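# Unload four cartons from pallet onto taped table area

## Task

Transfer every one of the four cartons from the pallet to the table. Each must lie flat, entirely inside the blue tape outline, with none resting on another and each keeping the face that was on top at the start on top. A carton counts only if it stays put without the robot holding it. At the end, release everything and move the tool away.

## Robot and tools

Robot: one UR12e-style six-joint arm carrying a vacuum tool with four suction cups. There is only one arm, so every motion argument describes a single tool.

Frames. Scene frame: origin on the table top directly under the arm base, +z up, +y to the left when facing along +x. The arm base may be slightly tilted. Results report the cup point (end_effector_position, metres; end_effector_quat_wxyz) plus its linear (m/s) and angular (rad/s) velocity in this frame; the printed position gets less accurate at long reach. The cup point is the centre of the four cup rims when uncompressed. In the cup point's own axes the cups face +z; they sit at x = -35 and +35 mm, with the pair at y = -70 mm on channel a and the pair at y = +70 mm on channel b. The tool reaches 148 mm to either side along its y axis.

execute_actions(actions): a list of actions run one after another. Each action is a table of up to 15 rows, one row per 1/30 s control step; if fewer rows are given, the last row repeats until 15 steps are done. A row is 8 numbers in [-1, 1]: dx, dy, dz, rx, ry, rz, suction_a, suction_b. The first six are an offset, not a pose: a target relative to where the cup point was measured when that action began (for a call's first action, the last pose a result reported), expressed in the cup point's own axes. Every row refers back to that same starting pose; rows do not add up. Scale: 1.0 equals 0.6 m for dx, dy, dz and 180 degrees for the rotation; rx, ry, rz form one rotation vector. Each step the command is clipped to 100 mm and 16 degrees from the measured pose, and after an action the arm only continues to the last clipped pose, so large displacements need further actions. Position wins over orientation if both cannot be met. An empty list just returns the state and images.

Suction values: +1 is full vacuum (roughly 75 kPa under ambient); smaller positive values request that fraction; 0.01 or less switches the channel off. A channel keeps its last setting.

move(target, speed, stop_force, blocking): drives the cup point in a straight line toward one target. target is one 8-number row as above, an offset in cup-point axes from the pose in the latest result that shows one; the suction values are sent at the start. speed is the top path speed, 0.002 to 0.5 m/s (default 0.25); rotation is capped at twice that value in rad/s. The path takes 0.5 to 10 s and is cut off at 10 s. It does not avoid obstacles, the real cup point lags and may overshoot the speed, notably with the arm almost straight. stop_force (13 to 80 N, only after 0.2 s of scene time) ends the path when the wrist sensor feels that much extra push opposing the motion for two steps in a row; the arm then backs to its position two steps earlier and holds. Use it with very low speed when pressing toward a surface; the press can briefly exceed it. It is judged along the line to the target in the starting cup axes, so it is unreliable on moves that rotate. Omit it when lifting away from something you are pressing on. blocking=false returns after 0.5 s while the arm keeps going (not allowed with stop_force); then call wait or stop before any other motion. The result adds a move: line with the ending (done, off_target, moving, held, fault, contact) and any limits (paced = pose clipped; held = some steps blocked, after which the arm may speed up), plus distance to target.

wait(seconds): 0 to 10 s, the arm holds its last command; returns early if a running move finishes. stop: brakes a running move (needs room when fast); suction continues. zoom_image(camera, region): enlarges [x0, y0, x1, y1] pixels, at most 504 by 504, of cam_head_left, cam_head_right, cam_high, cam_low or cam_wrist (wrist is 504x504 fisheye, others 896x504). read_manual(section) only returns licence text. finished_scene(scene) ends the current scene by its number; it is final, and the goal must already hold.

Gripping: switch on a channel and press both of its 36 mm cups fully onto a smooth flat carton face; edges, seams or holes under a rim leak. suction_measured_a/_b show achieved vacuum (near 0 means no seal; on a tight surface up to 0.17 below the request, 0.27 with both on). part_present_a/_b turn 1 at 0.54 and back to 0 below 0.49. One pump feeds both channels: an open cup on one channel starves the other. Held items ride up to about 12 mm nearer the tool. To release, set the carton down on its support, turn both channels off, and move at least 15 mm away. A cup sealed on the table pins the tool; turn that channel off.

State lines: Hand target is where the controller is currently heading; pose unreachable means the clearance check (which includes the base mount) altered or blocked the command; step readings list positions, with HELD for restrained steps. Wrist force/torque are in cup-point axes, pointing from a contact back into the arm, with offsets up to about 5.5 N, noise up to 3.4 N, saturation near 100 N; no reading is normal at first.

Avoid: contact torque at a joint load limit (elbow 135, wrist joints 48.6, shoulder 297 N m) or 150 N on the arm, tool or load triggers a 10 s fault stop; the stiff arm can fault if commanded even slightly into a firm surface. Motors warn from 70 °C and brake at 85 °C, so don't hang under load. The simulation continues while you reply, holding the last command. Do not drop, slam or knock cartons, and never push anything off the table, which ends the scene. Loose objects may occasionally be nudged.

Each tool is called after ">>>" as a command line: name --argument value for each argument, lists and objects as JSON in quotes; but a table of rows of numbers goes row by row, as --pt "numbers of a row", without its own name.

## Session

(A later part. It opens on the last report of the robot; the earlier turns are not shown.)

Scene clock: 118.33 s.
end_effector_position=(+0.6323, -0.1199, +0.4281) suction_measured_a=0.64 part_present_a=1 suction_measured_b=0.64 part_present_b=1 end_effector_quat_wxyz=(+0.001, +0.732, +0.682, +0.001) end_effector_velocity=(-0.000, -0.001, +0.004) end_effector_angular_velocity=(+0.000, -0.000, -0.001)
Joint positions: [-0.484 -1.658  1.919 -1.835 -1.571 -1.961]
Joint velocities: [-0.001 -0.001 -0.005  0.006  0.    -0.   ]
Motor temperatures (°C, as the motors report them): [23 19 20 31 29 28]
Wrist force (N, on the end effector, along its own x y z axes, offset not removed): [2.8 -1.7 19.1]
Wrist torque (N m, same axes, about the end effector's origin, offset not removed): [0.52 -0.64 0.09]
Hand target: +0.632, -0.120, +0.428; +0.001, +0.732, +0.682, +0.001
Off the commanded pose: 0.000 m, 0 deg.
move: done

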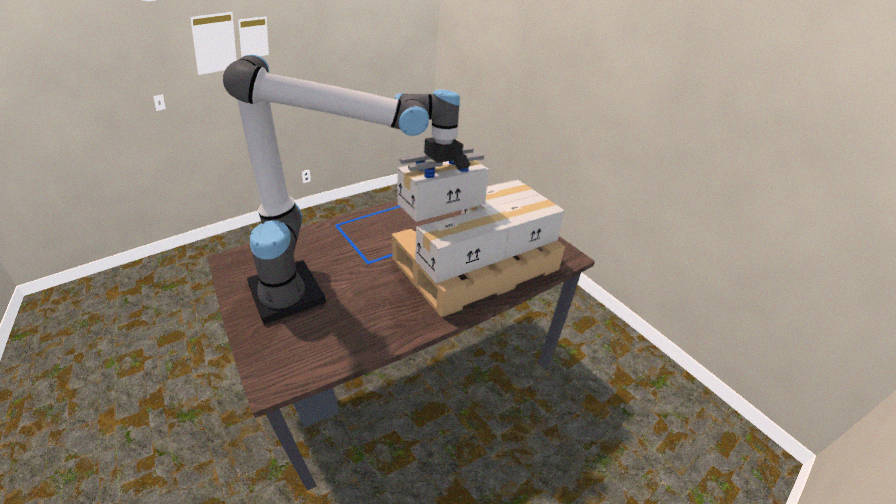

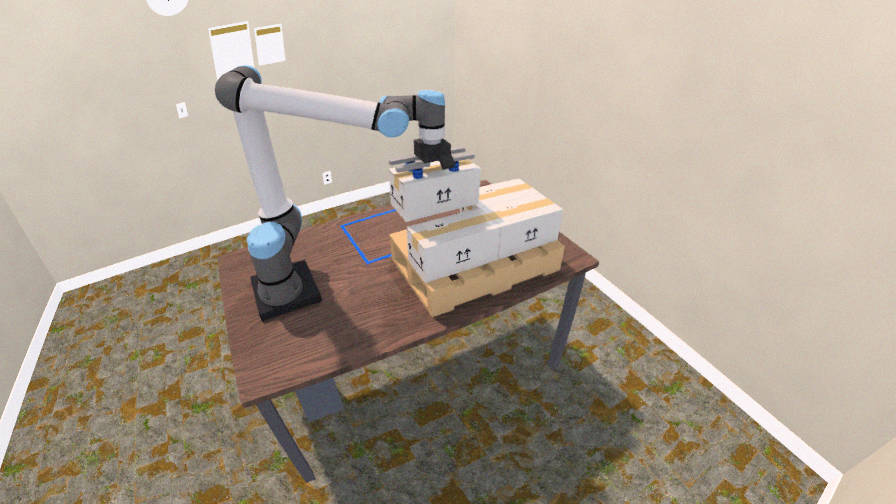

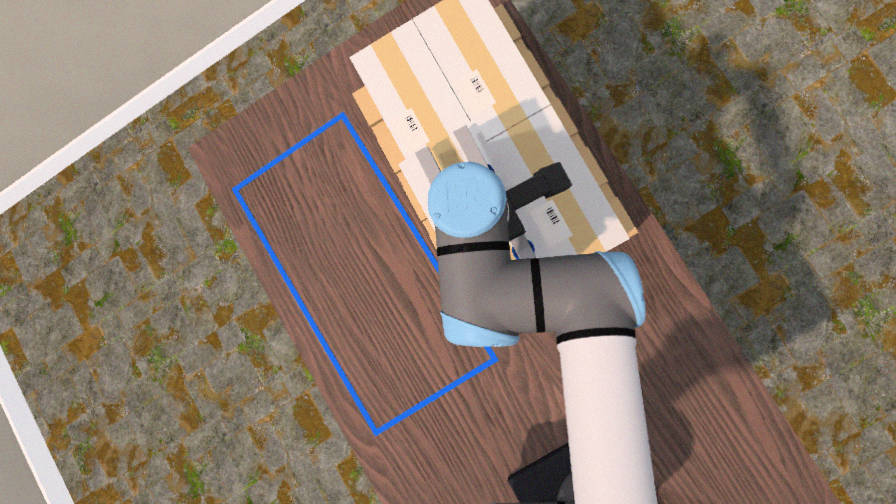

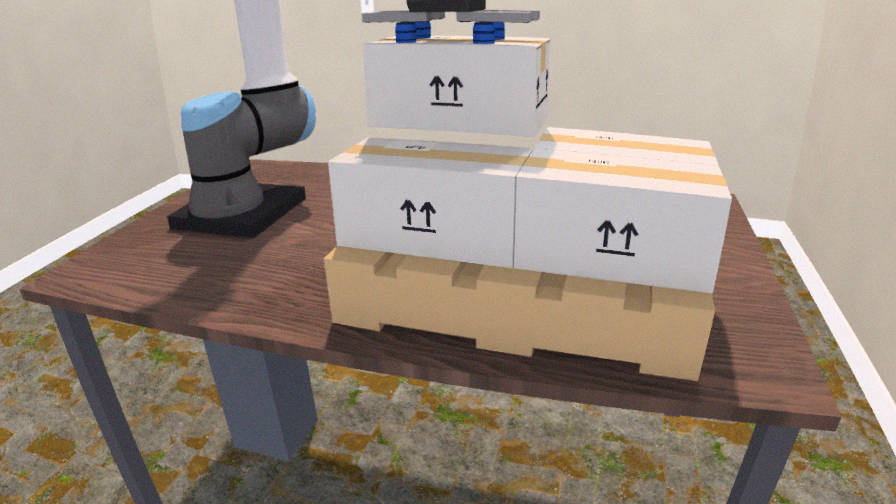

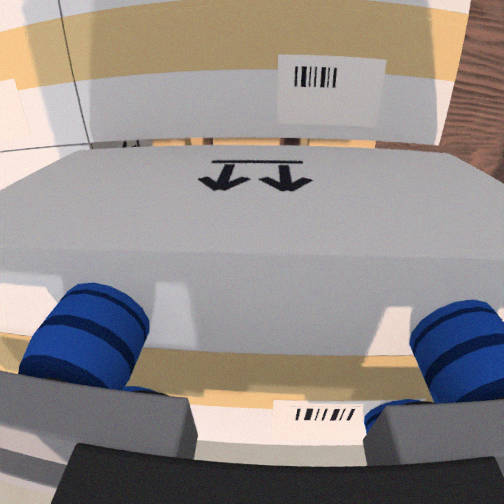

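>>> move --target '[0.524,-0.31,-0.01,0,0,0.478,1,1]' --speed 0.35

>>> move --target '[0,0,0.43,0,0,0,1,1]' --speed 0.25

Scene clock: 131.43 s.
end_effector_position=(+0.4691, +0.2063, +0.4334) suction_measured_a=0.64 part_present_a=1 suction_measured_b=0.64 part_present_b=1 end_effector_quat_wxyz=(-0.000, +1.000, +0.000, +0.002) end_effector_velocity=(-0.001, +0.002, +0.001) end_effector_angular_velocity=(-0.003, -0.001, -0.017)
Joint positions: [ 0.045 -1.902  2.098 -1.77  -1.571  0.068]
Joint velocities: [ 0.006  0.001 -0.002  0.    -0.003  0.024]
Motor temperatures (°C, as the motors report them): [23 19 20 31 29 28]
Wrist force (N, on the end effector, along its own x y z axes, offset not removed): [0.3 1.9 18.4]
Wrist torque (N m, same axes, about the end effector's origin, offset not removed): [0.99 -0.34 0.17]
Hand target: +0.469, +0.207, +0.433; +0.000, +1.000, -0.001, +0.002
Off the commanded pose: 0.001 m, 0 deg.
move: done

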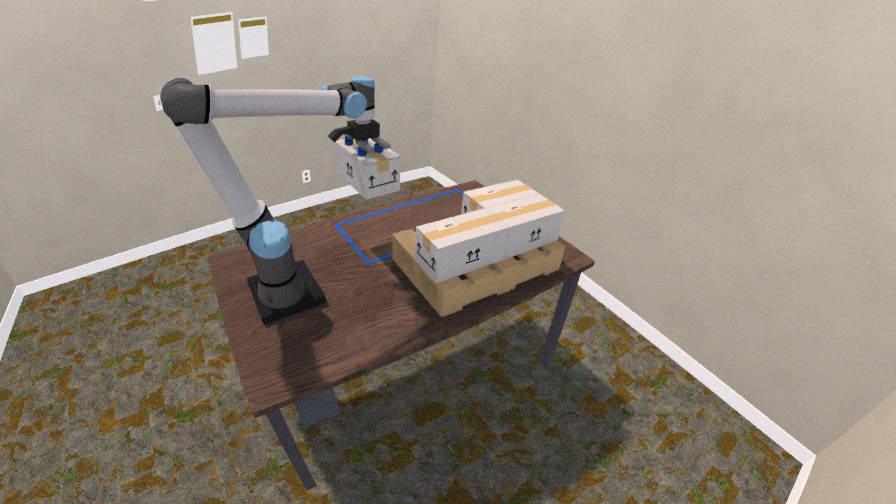

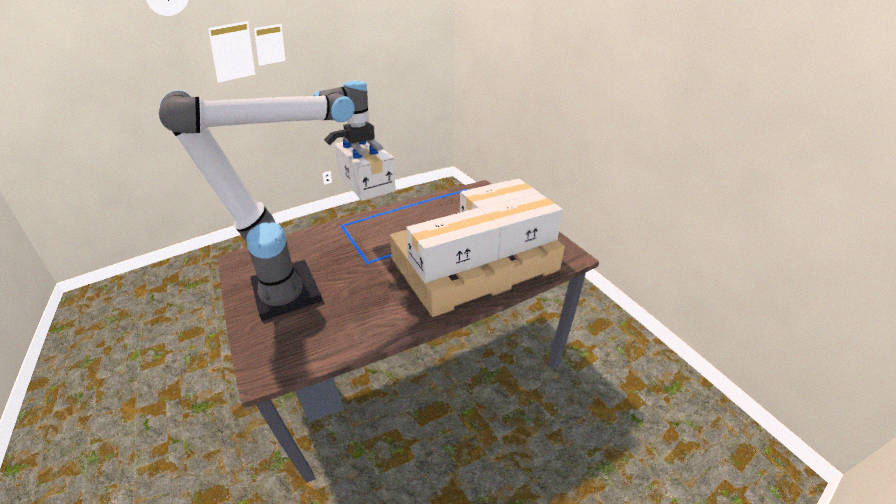

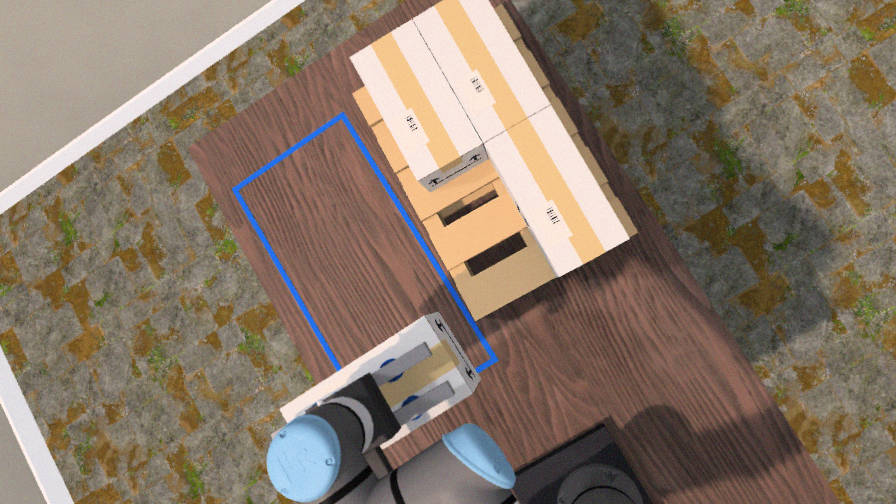

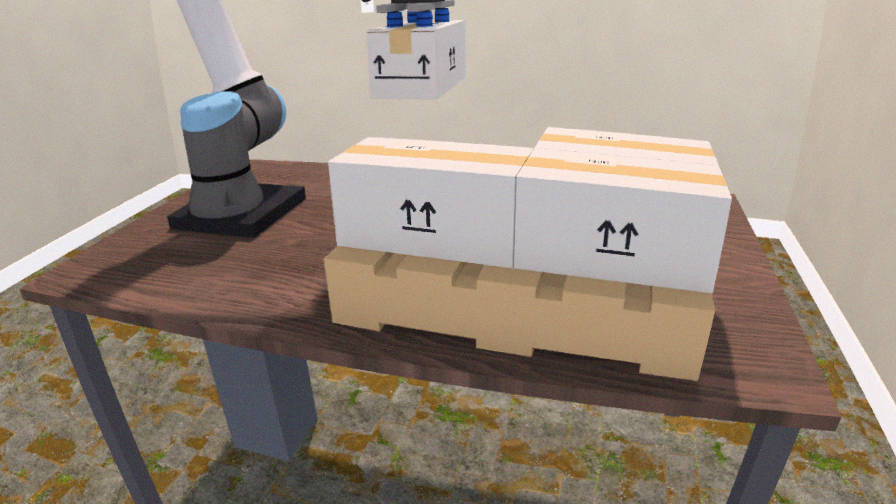

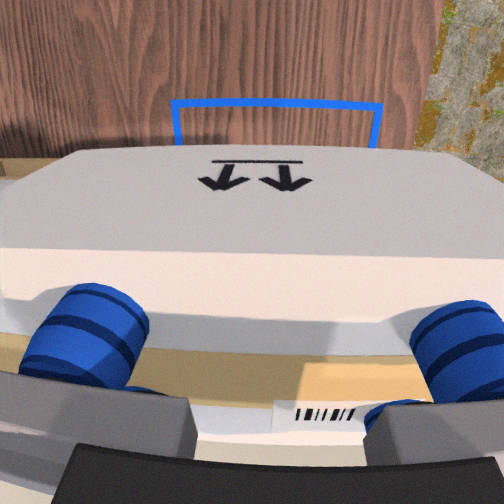

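Scene clock: 133.17 s.
end_effector_position=(+0.4695, +0.2063, +0.1760) suction_measured_a=0.64 part_present_a=1 suction_measured_b=0.64 part_present_b=1 end_effector_quat_wxyz=(-0.000, +1.000, +0.000, +0.002) end_effector_velocity=(+0.001, +0.000, -0.002) end_effector_angular_velocity=(-0.000, -0.003, +0.000)
Joint positions: [ 0.045 -1.646  2.422 -2.35  -1.571  0.068]
Joint velocities: [ 0.001  0.005  0.001 -0.009 -0.     0.001]
Motor temperatures (°C, as the motors report them): [23 19 20 31 29 28]
Wrist force (N, on the end effector, along its own x y z axes, offset not removed): [0.5 -1.5 18.7]
Wrist torque (N m, same axes, about the end effector's origin, offset not removed): [0.50 -0.31 -0.08]
Hand target: +0.470, +0.206, +0.176; -0.000, +1.000, +0.000, +0.002
Off the commanded pose: 0.001 m, 0 deg.
move: done

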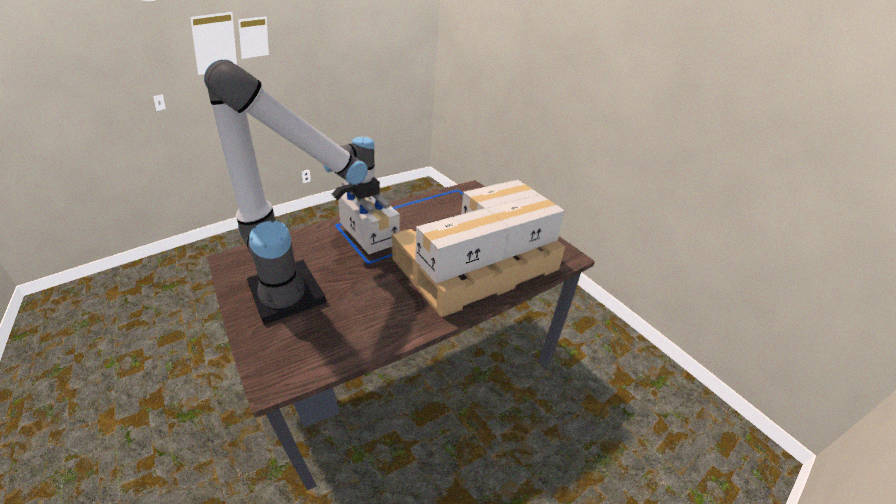

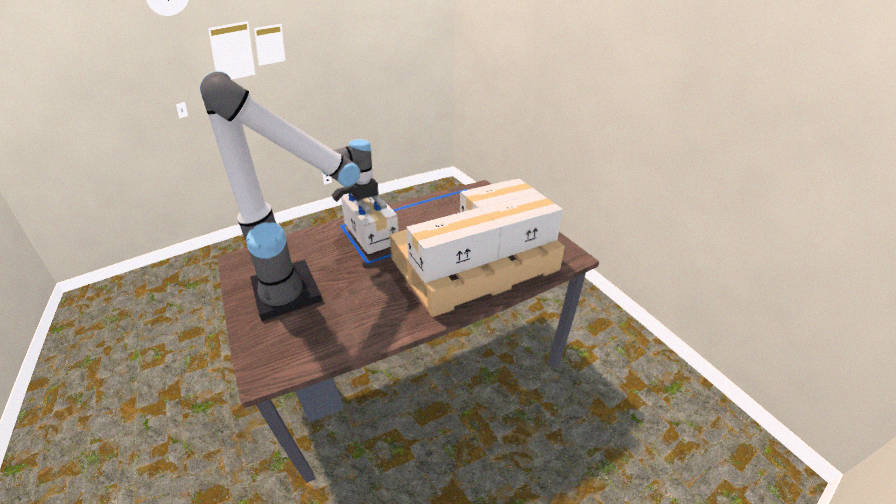

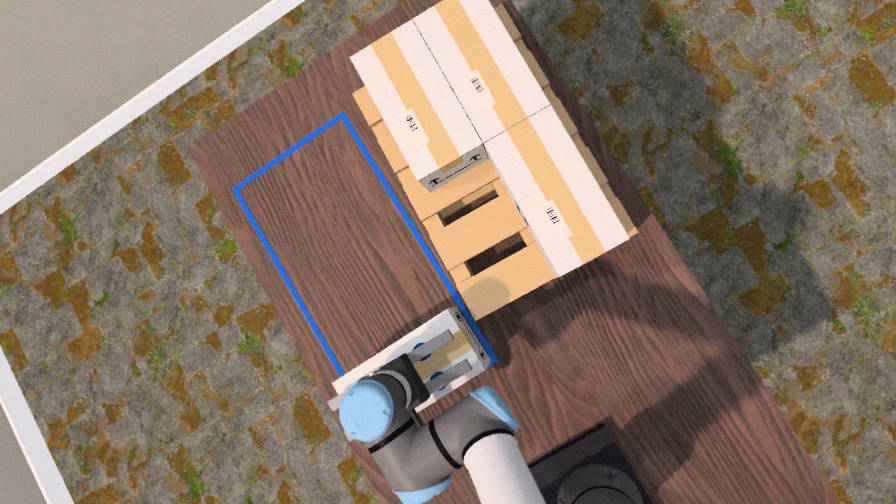

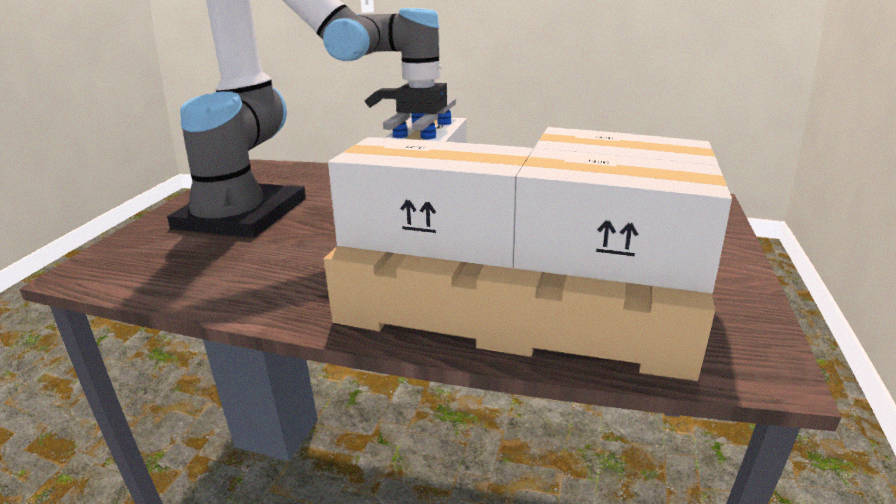

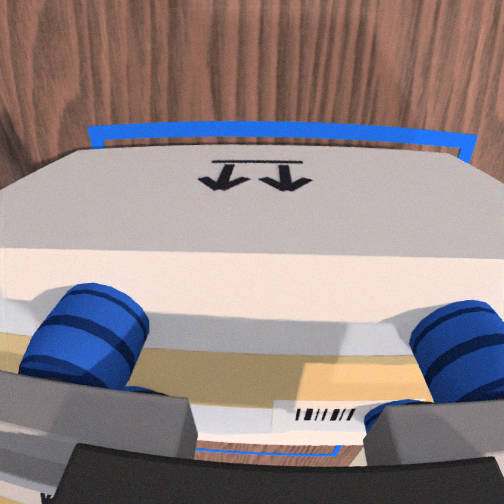

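>>> move --target '[0.025,-0.036,0.035,0,0,0,1,1]' --speed 0.06

Scene clock: 146.40 s.
end_effector_position=(+0.4844, +0.2277, +0.1552) suction_measured_a=0.64 part_present_a=1 suction_measured_b=0.64 part_present_b=1 end_effector_quat_wxyz=(-0.000, +1.000, +0.000, +0.002) end_effector_velocity=(+0.001, +0.002, -0.001) end_effector_angular_velocity=(-0.000, -0.001, +0.001)
Joint positions: [ 0.085 -1.569  2.402 -2.406 -1.571  0.108]
Joint velocities: [ 0.004  0.005 -0.003 -0.004 -0.     0.003]
Motor temperatures (°C, as the motors report them): [23 19 20 31 29 28]
Wrist force (N, on the end effector, along its own x y z axes, offset not removed): [-0.5 -1.1 19.5]
Wrist torque (N m, same axes, about the end effector's origin, offset not removed): [0.44 -0.11 0.11]
Hand target: +0.485, +0.228, +0.155; -0.000, +1.000, +0.000, +0.002
Off the commanded pose: 0.000 m, 0 deg.
move: done

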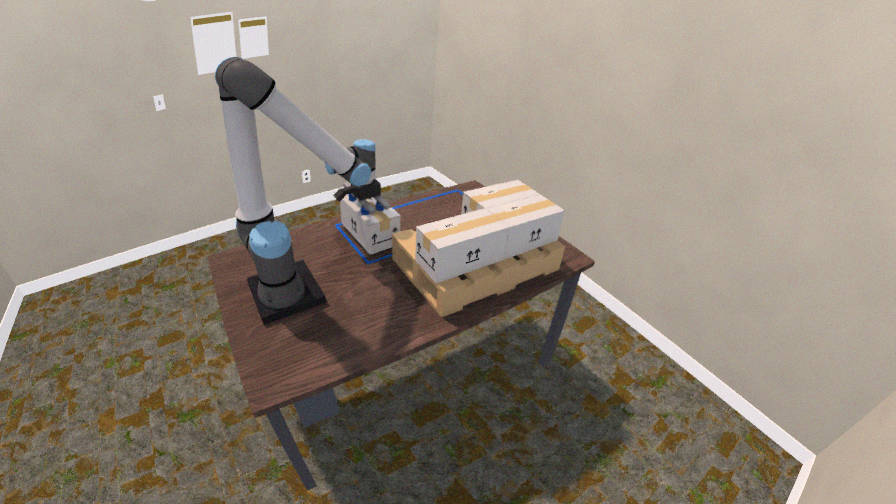

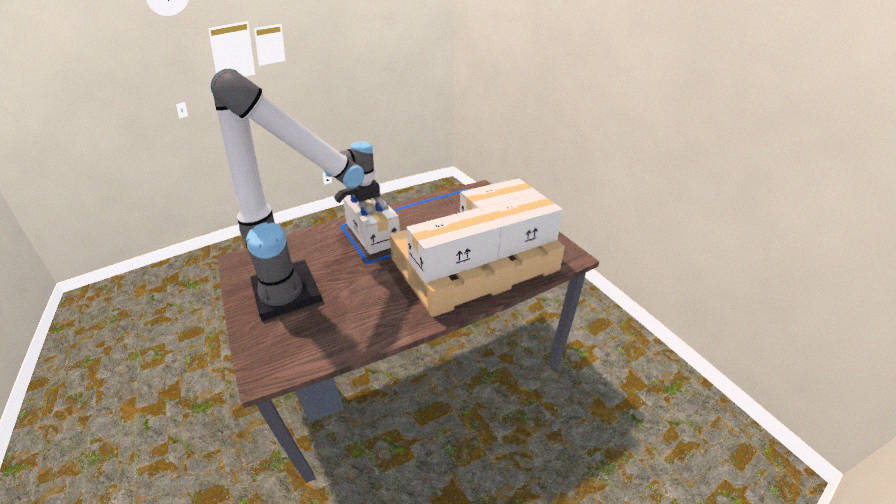

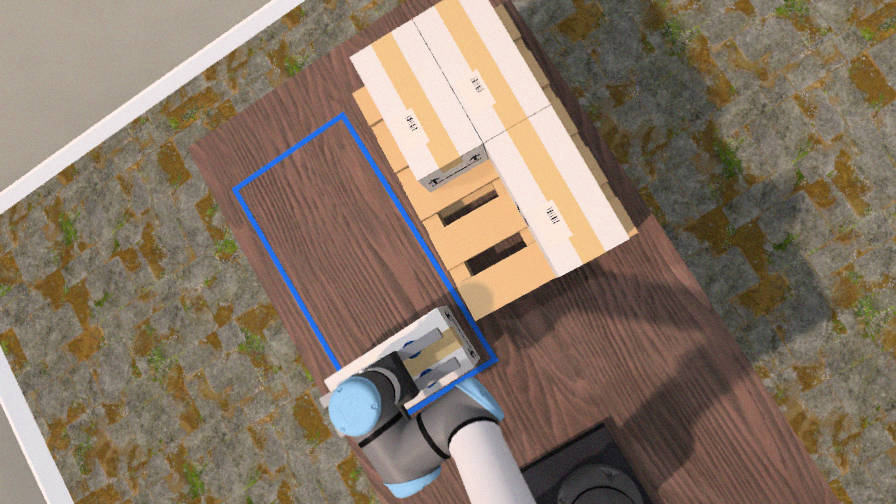

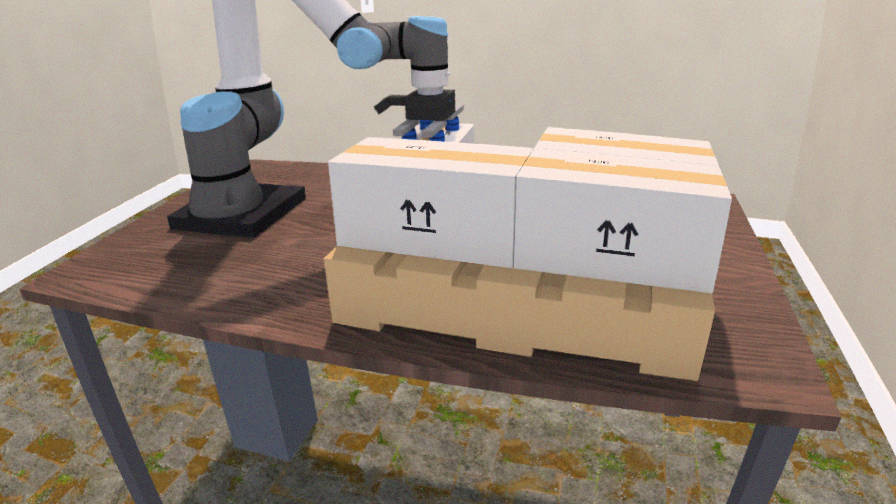

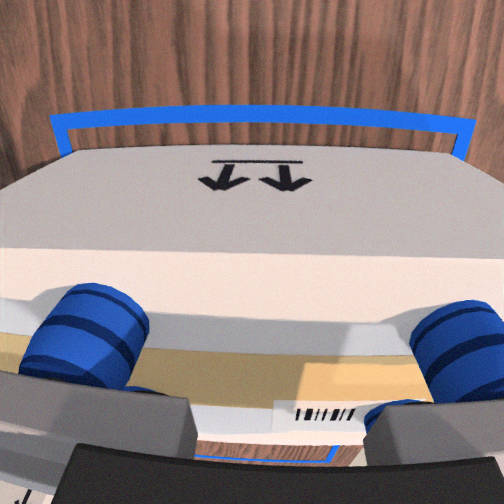

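Centred. Lower very slowly.

>>> move --target '[0,0,0.05,0,0,0,1,1]' --speed 0.005 --stop_force 14

Scene clock: 156.73 s.
end_effector_position=(+0.4845, +0.2278, +0.1363) suction_measured_a=0.64 part_present_a=1 suction_measured_b=0.64 part_present_b=1 end_effector_quat_wxyz=(-0.000, +1.000, +0.000, +0.002) end_effector_velocity=(-0.001, -0.000, +0.001) end_effector_angular_velocity=(-0.001, +0.002, -0.001)
Joint positions: [ 0.085 -1.534  2.416 -2.456 -1.571  0.108]
Joint velocities: [-0.    -0.003  0.     0.005 -0.     0.   ]
Motor temperatures (°C, as the motors report them): [23 19 20 31 29 28]
Wrist force (N, on the end effector, along its own x y z axes, offset not removed): [0.4 -3.6 -22.8]
Wrist torque (N m, same axes, about the end effector's origin, offset not removed): [-0.79 -1.37 0.45]
Hand target: +0.485, +0.228, +0.137; -0.000, +1.000, +0.000, +0.002
Off the commanded pose: 0.011 m, 0 deg.
move: contact

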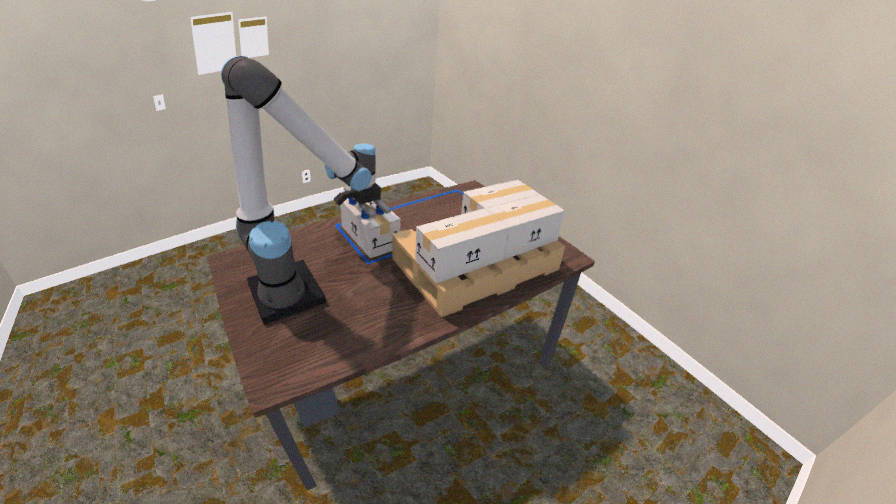

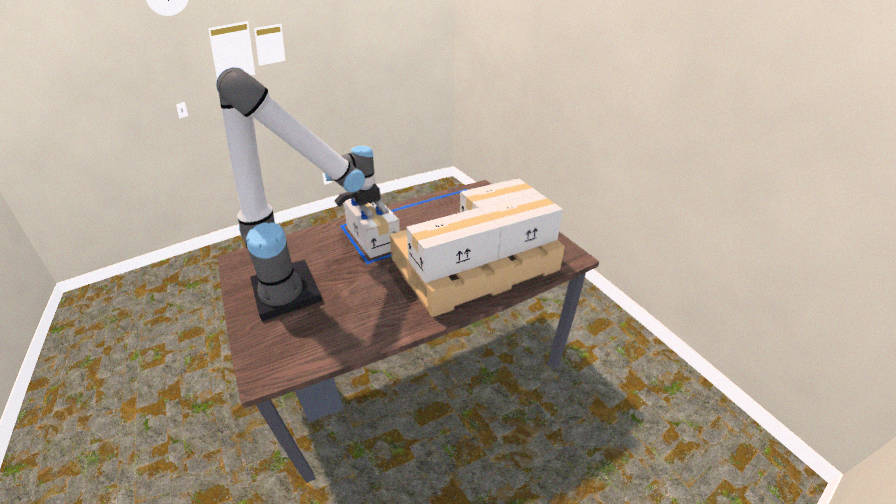

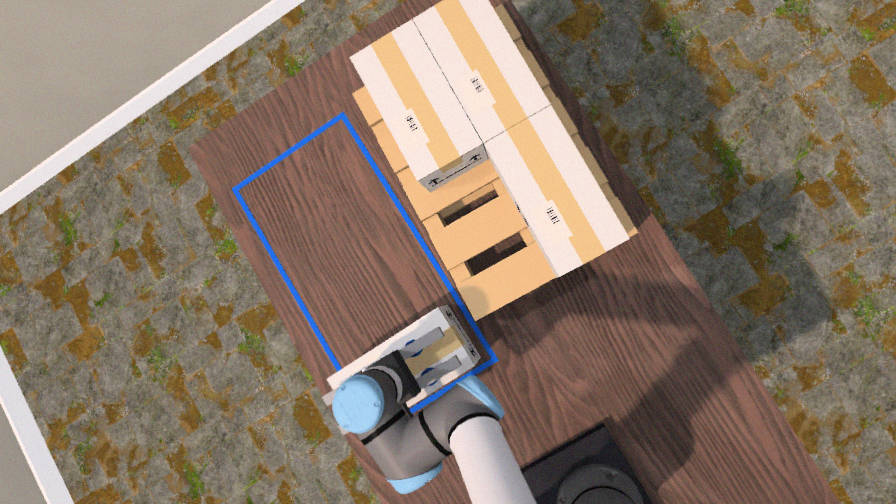

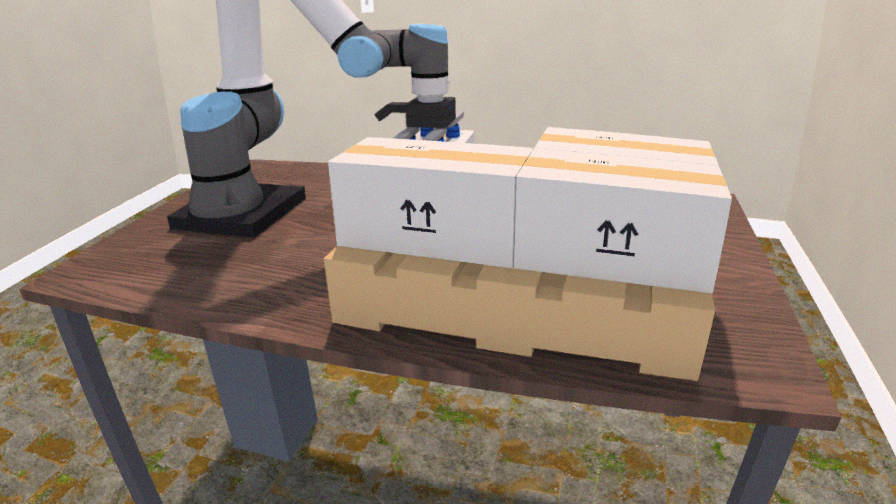

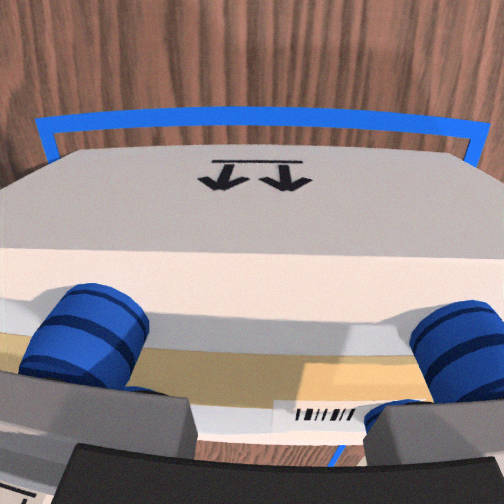

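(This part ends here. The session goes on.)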